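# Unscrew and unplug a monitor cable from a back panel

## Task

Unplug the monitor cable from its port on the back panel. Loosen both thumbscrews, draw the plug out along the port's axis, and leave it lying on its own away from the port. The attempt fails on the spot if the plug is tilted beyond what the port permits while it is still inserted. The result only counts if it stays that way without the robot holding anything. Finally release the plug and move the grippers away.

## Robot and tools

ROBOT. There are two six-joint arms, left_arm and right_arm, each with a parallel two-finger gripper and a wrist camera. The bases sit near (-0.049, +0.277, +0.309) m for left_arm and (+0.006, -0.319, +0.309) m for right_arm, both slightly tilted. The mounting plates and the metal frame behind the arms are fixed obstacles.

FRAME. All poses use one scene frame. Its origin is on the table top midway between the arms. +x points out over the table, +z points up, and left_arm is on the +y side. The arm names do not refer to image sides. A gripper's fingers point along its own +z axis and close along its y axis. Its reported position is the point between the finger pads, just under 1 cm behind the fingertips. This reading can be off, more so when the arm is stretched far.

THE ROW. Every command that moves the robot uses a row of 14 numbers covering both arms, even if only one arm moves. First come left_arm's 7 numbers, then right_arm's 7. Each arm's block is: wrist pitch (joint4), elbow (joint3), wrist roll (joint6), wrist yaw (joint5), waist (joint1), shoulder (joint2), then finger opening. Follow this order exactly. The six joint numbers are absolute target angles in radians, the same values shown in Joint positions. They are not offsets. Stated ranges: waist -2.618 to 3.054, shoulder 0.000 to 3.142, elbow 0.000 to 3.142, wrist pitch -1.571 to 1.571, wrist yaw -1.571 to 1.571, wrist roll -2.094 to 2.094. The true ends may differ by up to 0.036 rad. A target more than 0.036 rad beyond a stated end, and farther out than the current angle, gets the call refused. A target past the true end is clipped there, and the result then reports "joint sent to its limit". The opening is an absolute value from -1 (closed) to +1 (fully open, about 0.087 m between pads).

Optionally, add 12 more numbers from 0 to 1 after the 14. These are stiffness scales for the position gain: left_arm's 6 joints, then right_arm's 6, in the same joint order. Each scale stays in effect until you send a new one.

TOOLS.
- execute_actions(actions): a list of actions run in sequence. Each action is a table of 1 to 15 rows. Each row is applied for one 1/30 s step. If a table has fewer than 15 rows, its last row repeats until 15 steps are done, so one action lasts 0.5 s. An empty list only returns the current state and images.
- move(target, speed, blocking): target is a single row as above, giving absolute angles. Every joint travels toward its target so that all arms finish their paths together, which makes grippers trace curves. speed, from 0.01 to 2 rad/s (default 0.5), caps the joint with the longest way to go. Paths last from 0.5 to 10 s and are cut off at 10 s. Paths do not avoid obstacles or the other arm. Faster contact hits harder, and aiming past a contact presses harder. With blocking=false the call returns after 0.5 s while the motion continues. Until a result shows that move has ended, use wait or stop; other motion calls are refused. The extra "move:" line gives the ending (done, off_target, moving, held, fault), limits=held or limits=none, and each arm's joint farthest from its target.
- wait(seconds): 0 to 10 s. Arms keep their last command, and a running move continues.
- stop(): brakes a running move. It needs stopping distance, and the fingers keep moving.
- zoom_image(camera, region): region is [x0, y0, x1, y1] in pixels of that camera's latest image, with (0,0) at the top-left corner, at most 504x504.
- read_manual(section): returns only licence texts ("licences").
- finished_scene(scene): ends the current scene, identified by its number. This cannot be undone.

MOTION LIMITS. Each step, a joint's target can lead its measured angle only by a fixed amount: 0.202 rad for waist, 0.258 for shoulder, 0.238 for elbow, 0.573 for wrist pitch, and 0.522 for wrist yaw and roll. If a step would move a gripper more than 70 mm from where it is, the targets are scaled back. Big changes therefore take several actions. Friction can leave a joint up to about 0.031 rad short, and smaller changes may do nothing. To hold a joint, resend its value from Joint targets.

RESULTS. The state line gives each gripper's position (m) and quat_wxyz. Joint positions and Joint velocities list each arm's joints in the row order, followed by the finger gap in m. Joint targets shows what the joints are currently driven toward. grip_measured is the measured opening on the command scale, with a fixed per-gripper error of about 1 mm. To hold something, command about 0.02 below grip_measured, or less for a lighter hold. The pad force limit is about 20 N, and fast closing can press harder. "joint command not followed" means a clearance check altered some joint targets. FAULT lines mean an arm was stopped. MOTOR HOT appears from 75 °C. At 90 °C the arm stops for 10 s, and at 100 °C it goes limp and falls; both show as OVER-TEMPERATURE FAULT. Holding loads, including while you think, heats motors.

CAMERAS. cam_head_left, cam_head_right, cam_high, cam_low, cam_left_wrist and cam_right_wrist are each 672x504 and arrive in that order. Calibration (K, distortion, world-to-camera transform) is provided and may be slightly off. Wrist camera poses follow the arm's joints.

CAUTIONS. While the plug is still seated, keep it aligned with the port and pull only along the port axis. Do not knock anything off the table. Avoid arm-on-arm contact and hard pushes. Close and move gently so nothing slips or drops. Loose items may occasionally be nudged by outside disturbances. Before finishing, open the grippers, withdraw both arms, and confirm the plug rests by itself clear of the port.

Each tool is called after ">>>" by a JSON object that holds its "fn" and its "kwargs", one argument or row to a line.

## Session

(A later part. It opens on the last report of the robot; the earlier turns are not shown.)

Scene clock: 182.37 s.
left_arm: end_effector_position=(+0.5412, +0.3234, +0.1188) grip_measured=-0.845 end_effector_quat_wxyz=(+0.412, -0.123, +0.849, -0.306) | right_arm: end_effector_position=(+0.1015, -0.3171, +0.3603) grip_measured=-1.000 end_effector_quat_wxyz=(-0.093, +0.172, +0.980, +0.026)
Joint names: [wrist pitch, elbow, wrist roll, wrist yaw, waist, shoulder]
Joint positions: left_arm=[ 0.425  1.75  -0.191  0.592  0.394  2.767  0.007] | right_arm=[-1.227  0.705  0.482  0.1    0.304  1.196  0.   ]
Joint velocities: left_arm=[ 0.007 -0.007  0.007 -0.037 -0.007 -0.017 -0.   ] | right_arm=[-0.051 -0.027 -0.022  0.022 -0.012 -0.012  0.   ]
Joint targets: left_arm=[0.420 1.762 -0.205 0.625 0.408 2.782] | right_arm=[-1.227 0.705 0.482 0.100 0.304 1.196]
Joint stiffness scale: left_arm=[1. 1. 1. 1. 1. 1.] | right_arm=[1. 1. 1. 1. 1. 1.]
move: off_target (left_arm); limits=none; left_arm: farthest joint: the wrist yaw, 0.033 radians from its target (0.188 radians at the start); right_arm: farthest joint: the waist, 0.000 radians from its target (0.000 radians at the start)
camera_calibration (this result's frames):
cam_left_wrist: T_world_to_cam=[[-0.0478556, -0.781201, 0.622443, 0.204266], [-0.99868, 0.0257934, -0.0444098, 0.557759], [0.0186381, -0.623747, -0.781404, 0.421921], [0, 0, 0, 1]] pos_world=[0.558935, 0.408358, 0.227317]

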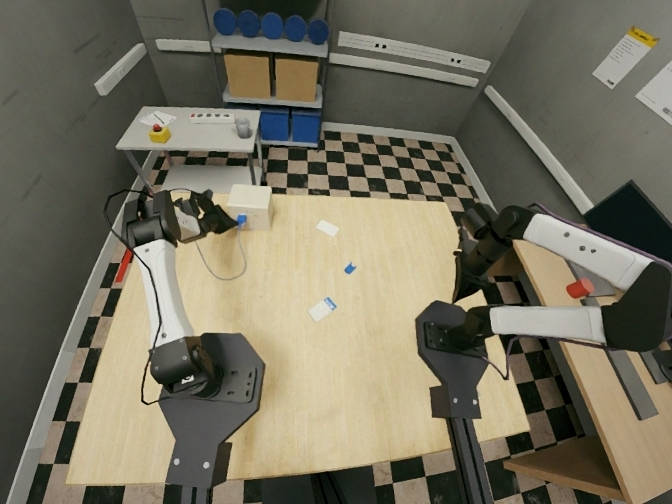

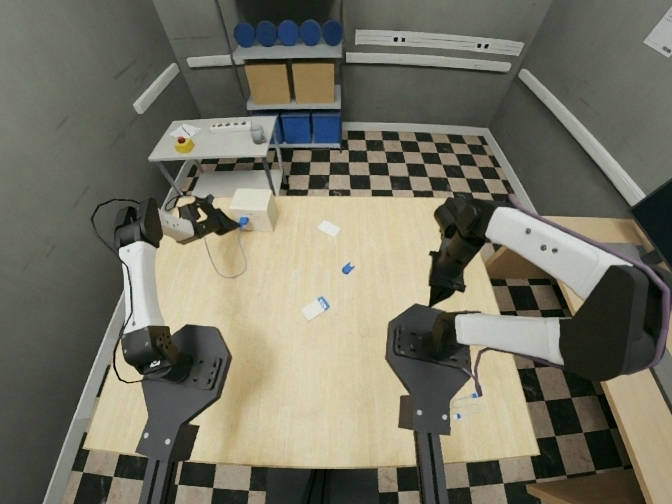

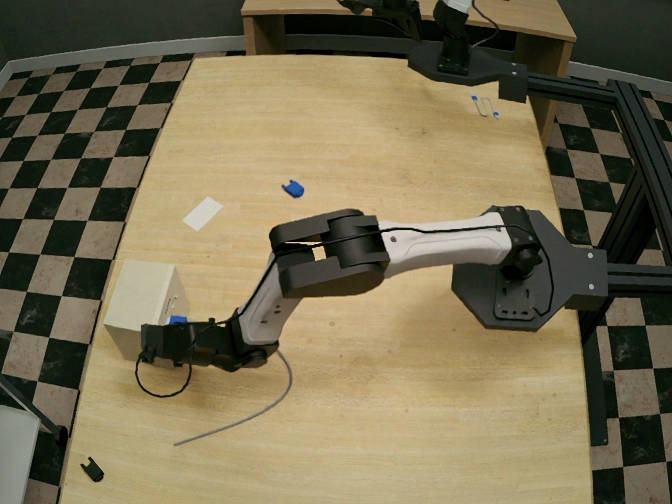

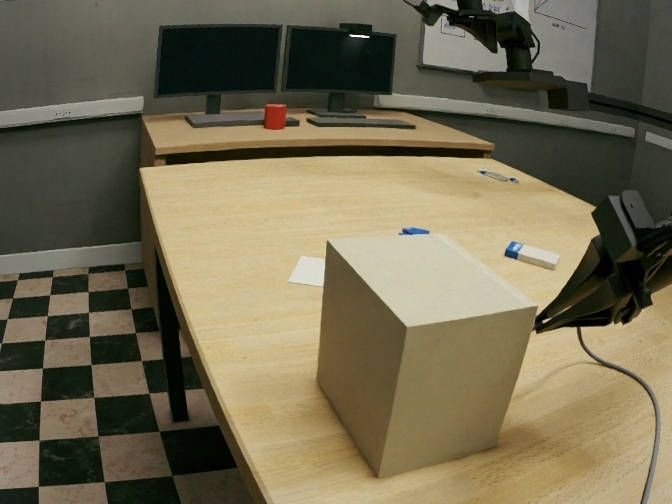

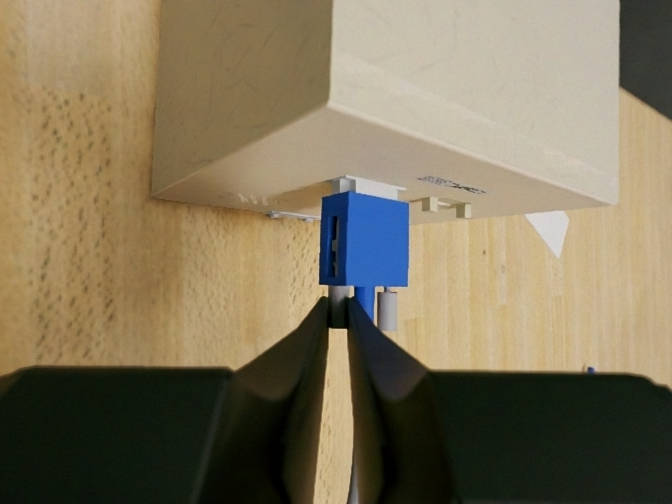

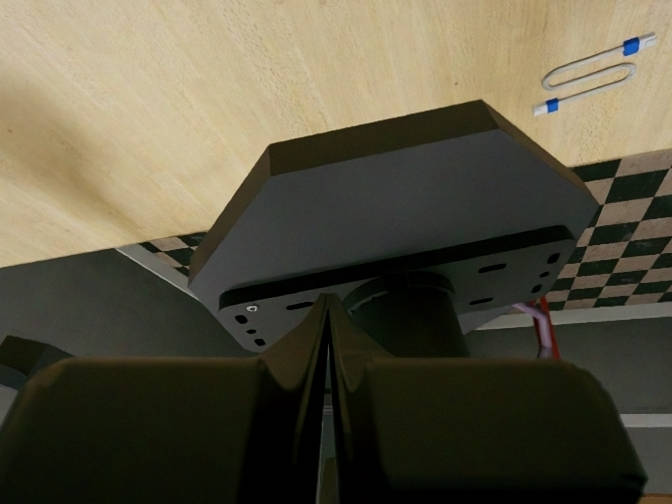

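>>> {"fn": "move", "kwargs": {
  "target": [0.37,1.72,-0.205,0.60,0.42,2.70,-0.74,-1.227,0.705,0.482,0.1,0.304,1.196,-1],
  "speed": 0.1
}}

>>> {"fn": "move", "kwargs": {
  "target": [0.25,1.649,0.22,-0.05,0.16,2.605,0.4,-1.227,0.705,0.482,0.1,0.304,1.196,-1],
  "speed": 0.8
}}

>>> {"fn": "move", "kwargs": {
  "target": [0.327,1.74,0.363,-0.29,0.092,2.735,0.4,-1.227,0.705,0.482,0.1,0.304,1.196,-1],
  "speed": 0.4
}}

>>> {"fn": "move", "kwargs": {
  "target": [0.322,1.71,0.03,0.27,0.268,2.735,-0.8,-1.227,0.705,0.482,0.1,0.304,1.196,-1],
  "speed": 0.3
}}

Scene clock: 184.70 s.
left_arm: end_effector_position=(+0.5468, +0.3395, +0.1425) grip_measured=-0.740 end_effector_quat_wxyz=(+0.419, -0.131, +0.846, -0.301) | right_arm: end_effector_position=(+0.1015, -0.3171, +0.3603) grip_measured=-1.000 end_effector_quat_wxyz=(-0.093, +0.172, +0.980, +0.026)
Joint names: [wrist pitch, elbow, wrist roll, wrist yaw, waist, shoulder]
Joint positions: left_arm=[ 0.39   1.739 -0.198  0.59   0.411  2.706  0.011] | right_arm=[-1.227  0.705  0.482  0.1    0.304  1.196  0.   ]
Joint velocities: left_arm=[ 0.007 -0.012 -0.022 -0.007  0.012 -0.007  0.   ] | right_arm=[ 0.081 -0.012 -0.051  0.022 -0.027 -0.007  0.   ]
Joint targets: left_arm=[0.370 1.720 -0.205 0.600 0.420 2.700] | right_arm=[-1.227 0.705 0.482 0.100 0.304 1.196]
Joint stiffness scale: left_arm=[1. 1. 1. 1. 1. 1.] | right_arm=[1. 1. 1. 1. 1. 1.]
move: done; limits=none; left_arm: farthest joint: the wrist pitch, 0.020 radians from its target (0.055 radians at the start); right_arm: farthest joint: the waist, 0.000 radians from its target (0.000 radians at the start)
camera_calibration (this result's frames):
cam_left_wrist: T_world_to_cam=[[-0.035218, -0.783132, 0.620858, 0.196328], [-0.998612, 0.00322503, -0.0525781, 0.572791], [0.0391733, -0.621847, -0.782158, 0.438597], [0, 0, 0, 1]] pos_world=[0.561729, 0.424644, 0.251277]

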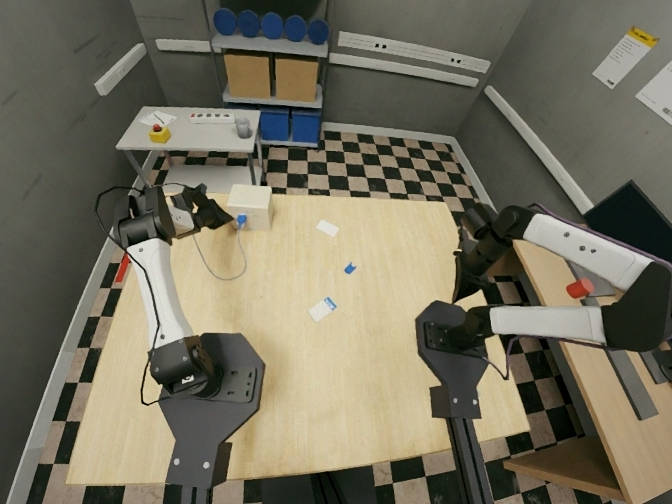

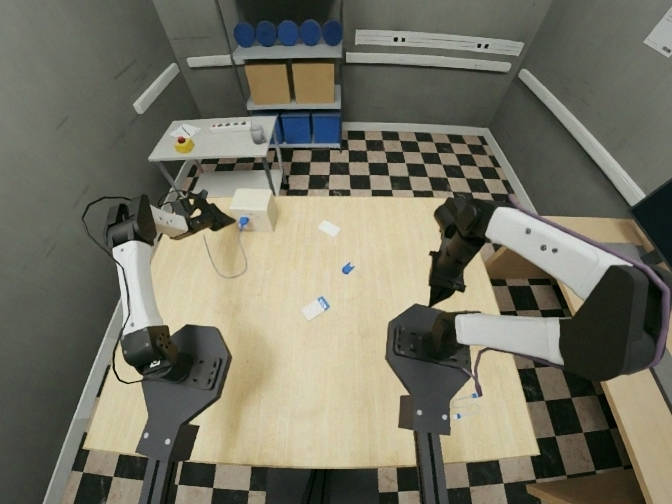

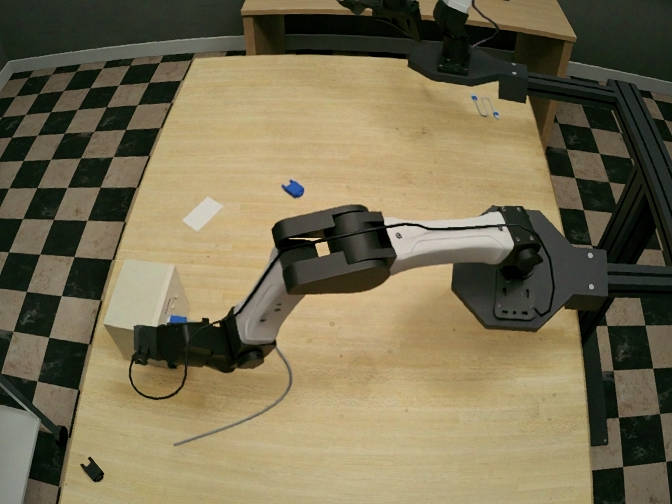

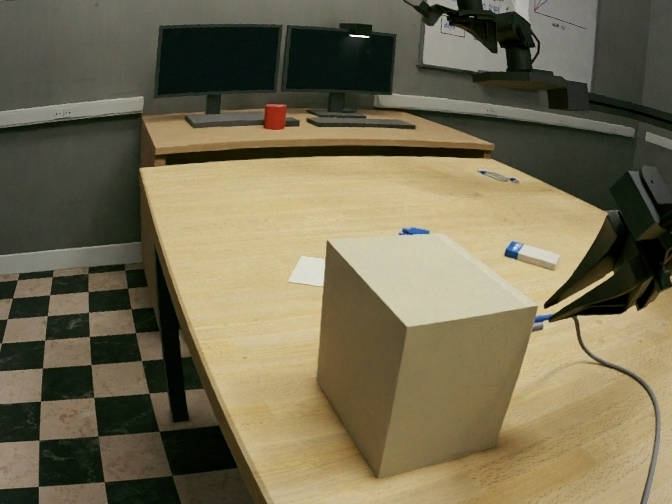

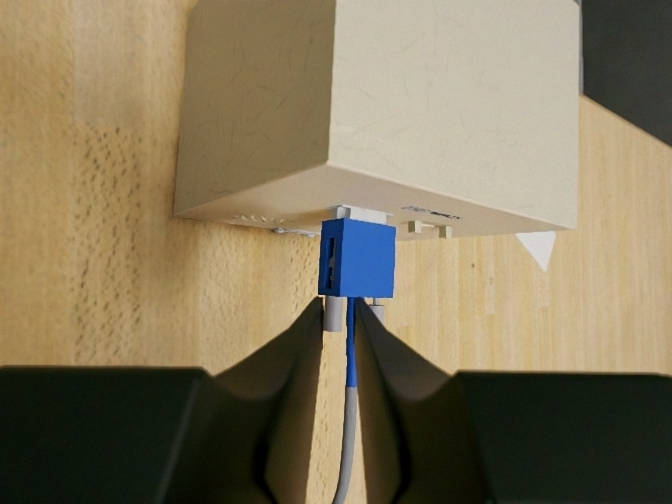

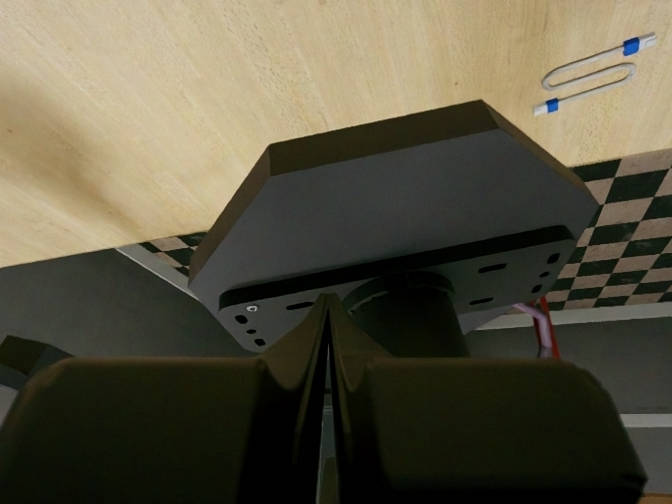

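Scene clock: 186.37 s.
left_arm: end_effector_position=(+0.5446, +0.3032, +0.1393) grip_measured=+0.400 end_effector_quat_wxyz=(+0.387, +0.027, +0.922, -0.009) | right_arm: end_effector_position=(+0.1015, -0.3171, +0.3603) grip_measured=-1.000 end_effector_quat_wxyz=(-0.093, +0.172, +0.980, +0.026)
Joint names: [wrist pitch, elbow, wrist roll, wrist yaw, waist, shoulder]
Joint positions: left_arm=[ 0.269  1.669  0.214 -0.038  0.158  2.613  0.061] | right_arm=[-1.227  0.705  0.482  0.1    0.304  1.196  0.   ]
Joint velocities: left_arm=[ 0.066  0.007  0.051 -0.007  0.007 -0.002 -0.001] | right_arm=[-0.022 -0.012  0.037  0.007 -0.007  0.012  0.   ]
Joint targets: left_arm=[0.250 1.649 0.220 -0.050 0.160 2.605] | right_arm=[-1.227 0.705 0.482 0.100 0.304 1.196]
Joint stiffness scale: left_arm=[1. 1. 1. 1. 1. 1.] | right_arm=[1. 1. 1. 1. 1. 1.]
move: done; limits=none; left_arm: farthest joint: the elbow, 0.020 radians from its target (0.090 radians at the start); right_arm: farthest joint: the waist, 0.000 radians from its target (0.000 radians at the start)
camera_calibration (this result's frames):
cam_left_wrist: T_world_to_cam=[[-0.0597809, -0.99821, -0.00173359, 0.335056], [-0.99533, 0.0594764, 0.076028, 0.533818], [-0.0757888, 0.00627052, -0.997104, 0.315722], [0, 0, 0, 1]] pos_world=[0.575283, 0.300726, 0.274803]

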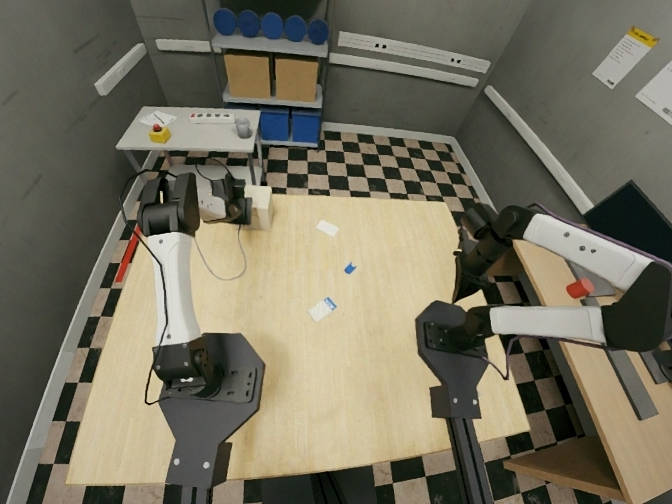

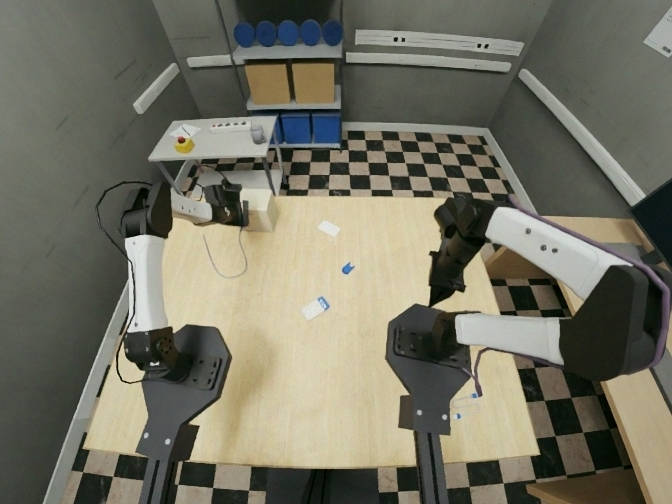

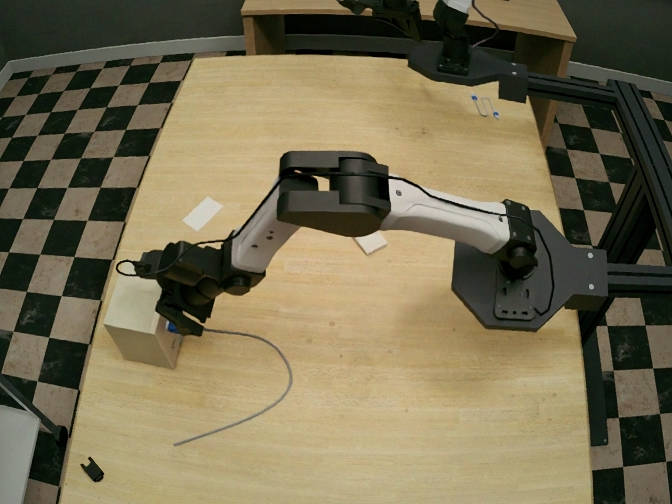

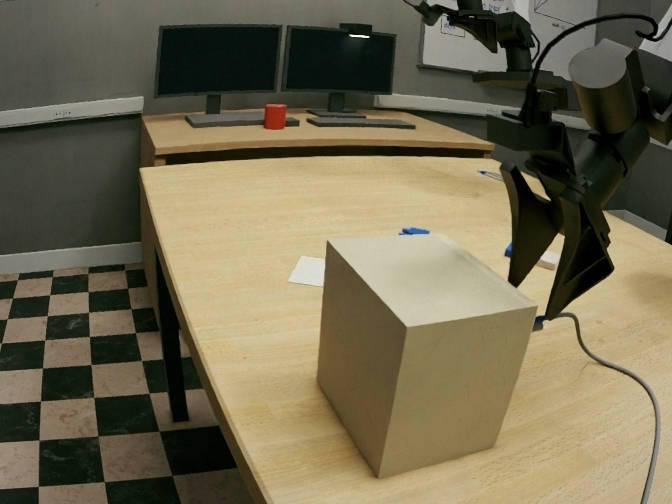

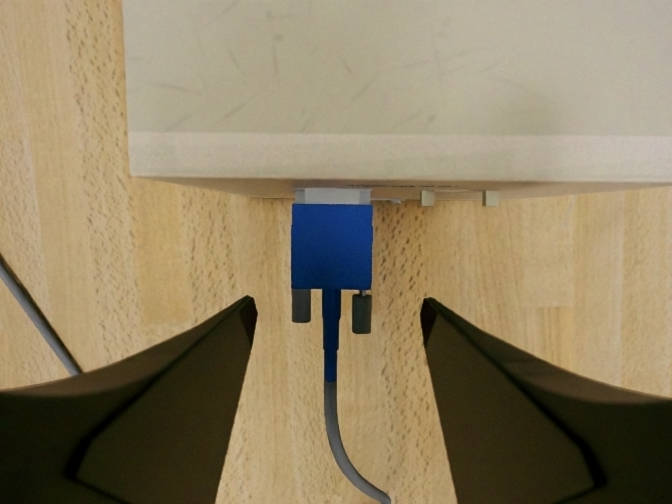

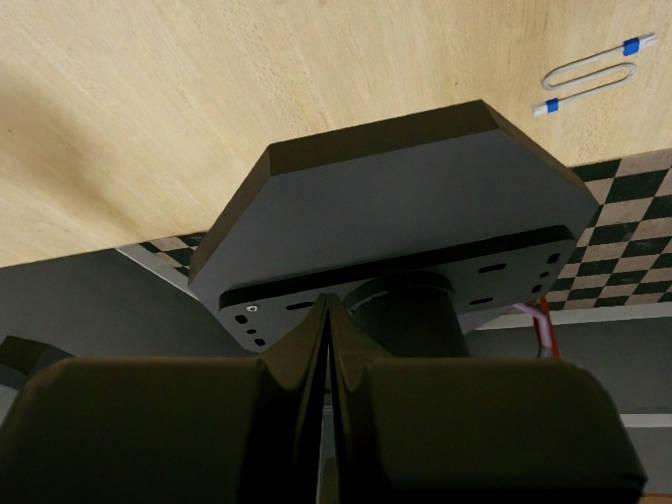

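Scene clock: 187.77 s.
left_arm: end_effector_position=(+0.5409, +0.3078, +0.1114) grip_measured=+0.400 end_effector_quat_wxyz=(+0.364, +0.073, +0.922, +0.113) | right_arm: end_effector_position=(+0.1015, -0.3171, +0.3603) grip_measured=-1.000 end_effector_quat_wxyz=(-0.093, +0.172, +0.980, +0.026)
Joint names: [wrist pitch, elbow, wrist roll, wrist yaw, waist, shoulder]
Joint positions: left_arm=[ 0.321  1.722  0.356 -0.278  0.097  2.719  0.061] | right_arm=[-1.227  0.705  0.482  0.1    0.304  1.196  0.   ]
Joint velocities: left_arm=[ 0.022 -0.012 -0.051  0.037 -0.002 -0.007 -0.001] | right_arm=[ 0.037  0.012 -0.022 -0.022 -0.017  0.007  0.   ]
Joint targets: left_arm=[0.327 1.740 0.363 -0.290 0.092 2.735] | right_arm=[-1.227 0.705 0.482 0.100 0.304 1.196]
Joint stiffness scale: left_arm=[1. 1. 1. 1. 1. 1.] | right_arm=[1. 1. 1. 1. 1. 1.]
move: done; limits=none; left_arm: farthest joint: the elbow, 0.018 radians from its target (0.071 radians at the start); right_arm: farthest joint: the waist, 0.000 radians from its target (0.000 radians at the start)
camera_calibration (this result's frames):
cam_left_wrist: T_world_to_cam=[[-0.0571477, -0.964474, -0.257921, 0.356121], [-0.992231, 0.0262732, 0.121603, 0.535485], [-0.110506, 0.262867, -0.958483, 0.223076], [0, 0, 0, 1]] pos_world=[0.576327, 0.270762, 0.240549]

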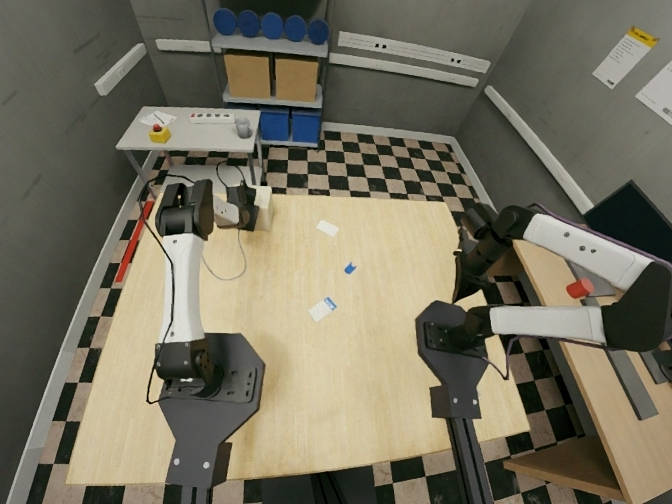

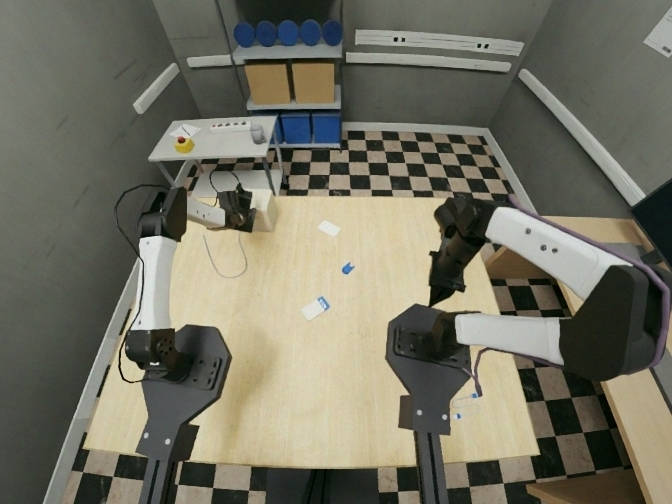

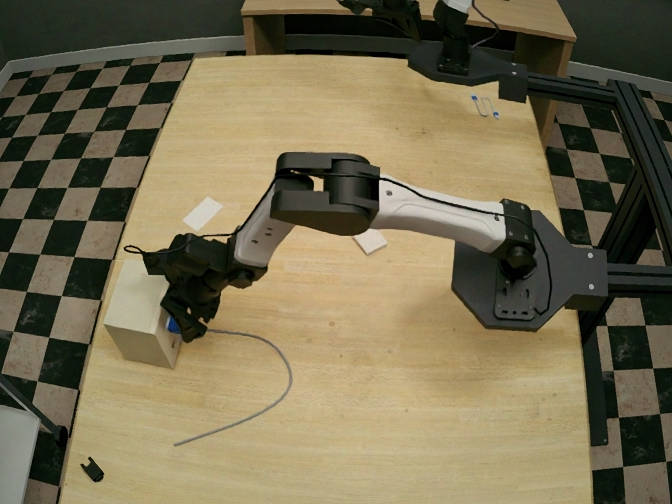

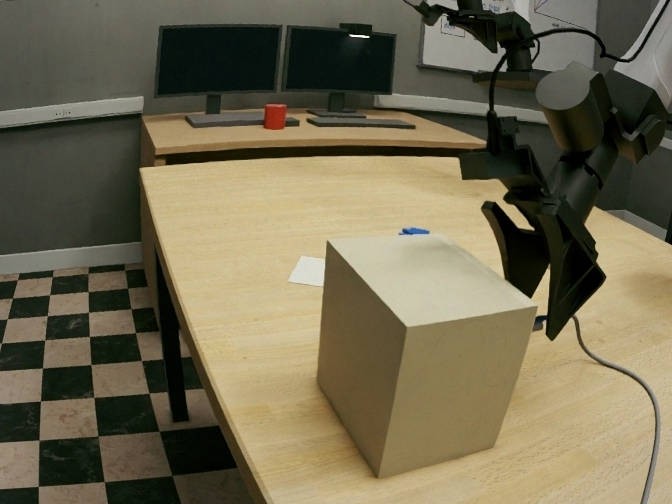

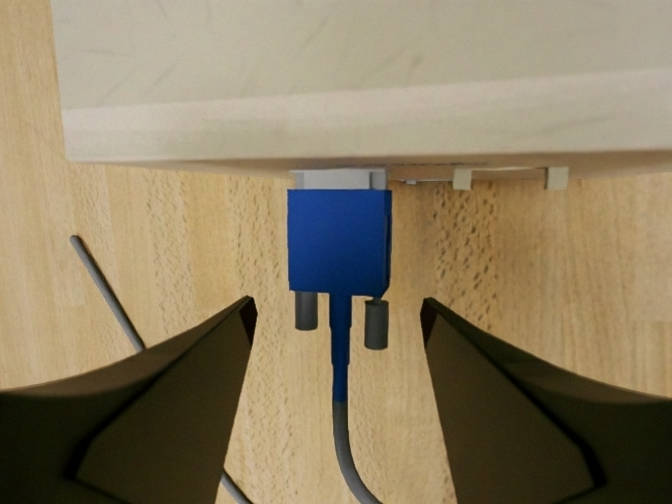

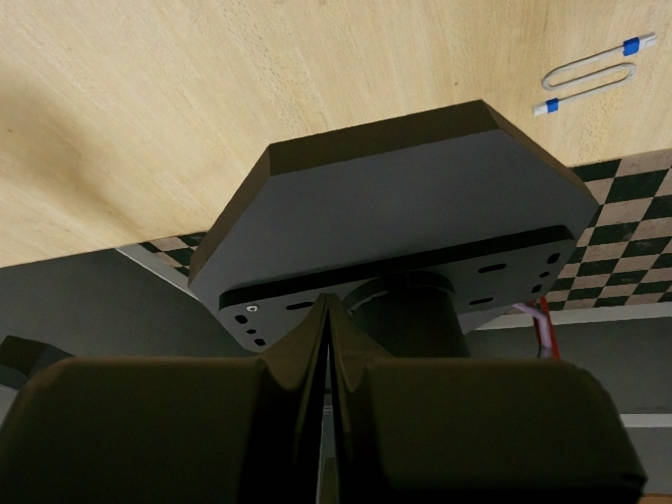

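Scene clock: 190.13 s.
left_arm: end_effector_position=(+0.5428, +0.3060, +0.1112) grip_measured=-0.311 end_effector_quat_wxyz=(+0.394, -0.038, +0.906, -0.149) | right_arm: end_effector_position=(+0.1015, -0.3171, +0.3603) grip_measured=-1.000 end_effector_quat_wxyz=(-0.093, +0.172, +0.980, +0.026)
Joint names: [wrist pitch, elbow, wrist roll, wrist yaw, waist, shoulder]
Joint positions: left_arm=[0.308 1.722 0.052 0.257 0.266 2.706 0.03 ] | right_arm=[-1.227  0.705  0.482  0.1    0.304  1.196  0.   ]
Joint velocities: left_arm=[ 0.051  0.002  0.022  0.007 -0.027 -0.002 -0.001] | right_arm=[-0.066 -0.012 -0.051  0.022 -0.002  0.012  0.   ]
Joint targets: left_arm=[0.322 1.710 0.030 0.270 0.268 2.735] | right_arm=[-1.227 0.705 0.482 0.100 0.304 1.196]
Joint stiffness scale: left_arm=[1. 1. 1. 1. 1. 1.] | right_arm=[1. 1. 1. 1. 1. 1.]
move: off_target (left_arm); limits=none; left_arm: farthest joint: the shoulder, 0.029 radians from its target (0.016 radians at the start); right_arm: farthest joint: the waist, 0.000 radians from its target (0.000 radians at the start)
camera_calibration (this result's frames):
cam_left_wrist: T_world_to_cam=[[-0.0517861, -0.951877, 0.302074, 0.285367], [-0.997026, 0.066565, 0.0388304, 0.536865], [-0.0570693, -0.299165, -0.952493, 0.365887], [0, 0, 0, 1]] pos_world=[0.570928, 0.345358, 0.241456]

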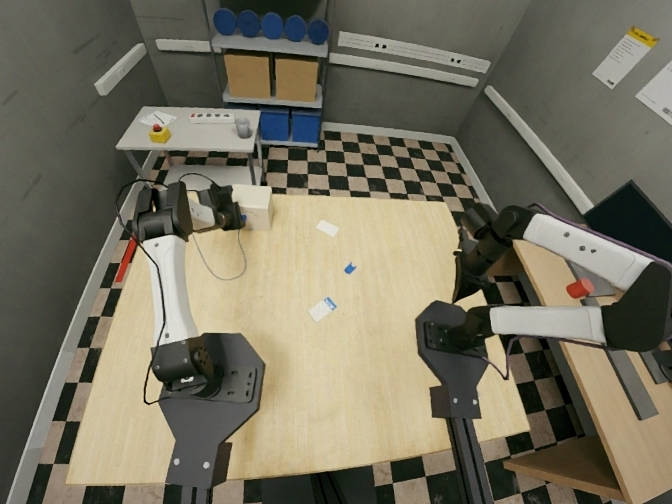

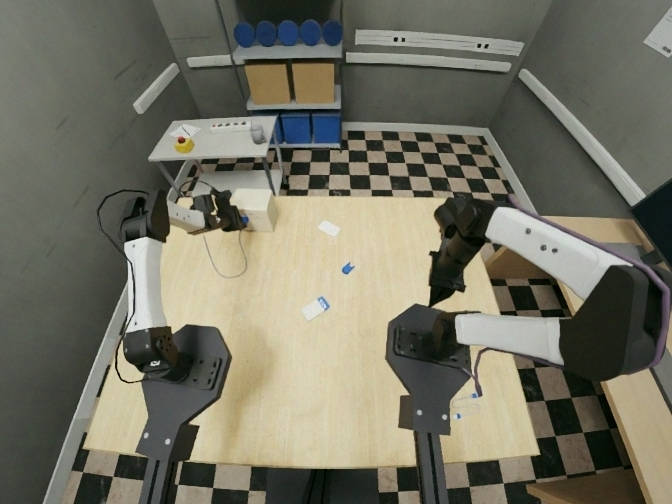

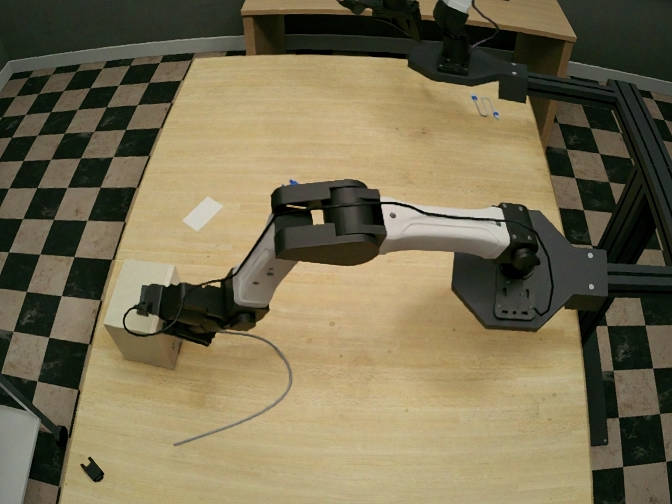

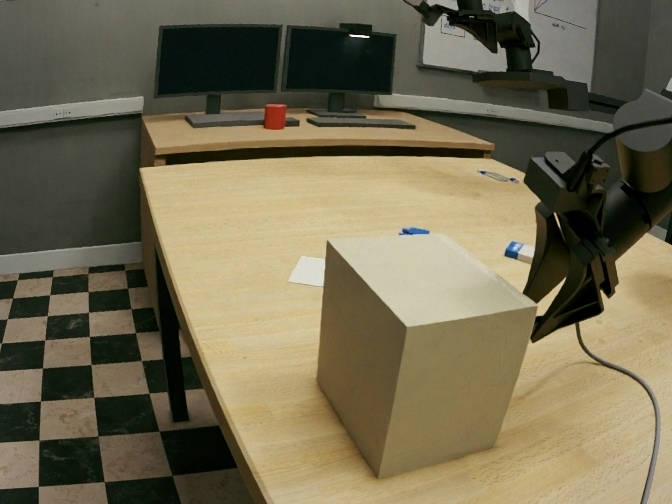

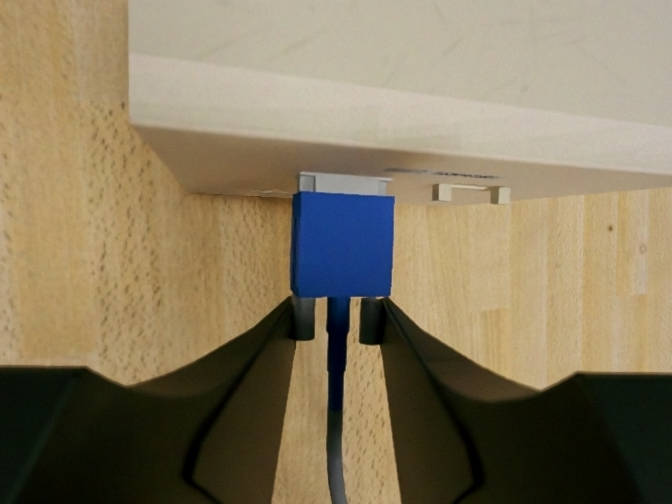

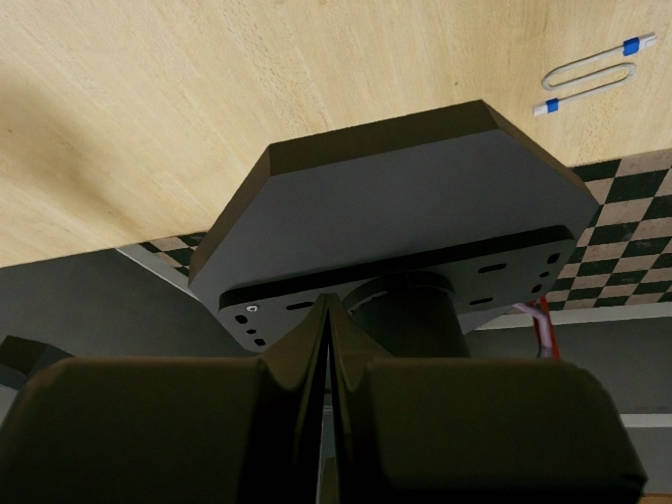

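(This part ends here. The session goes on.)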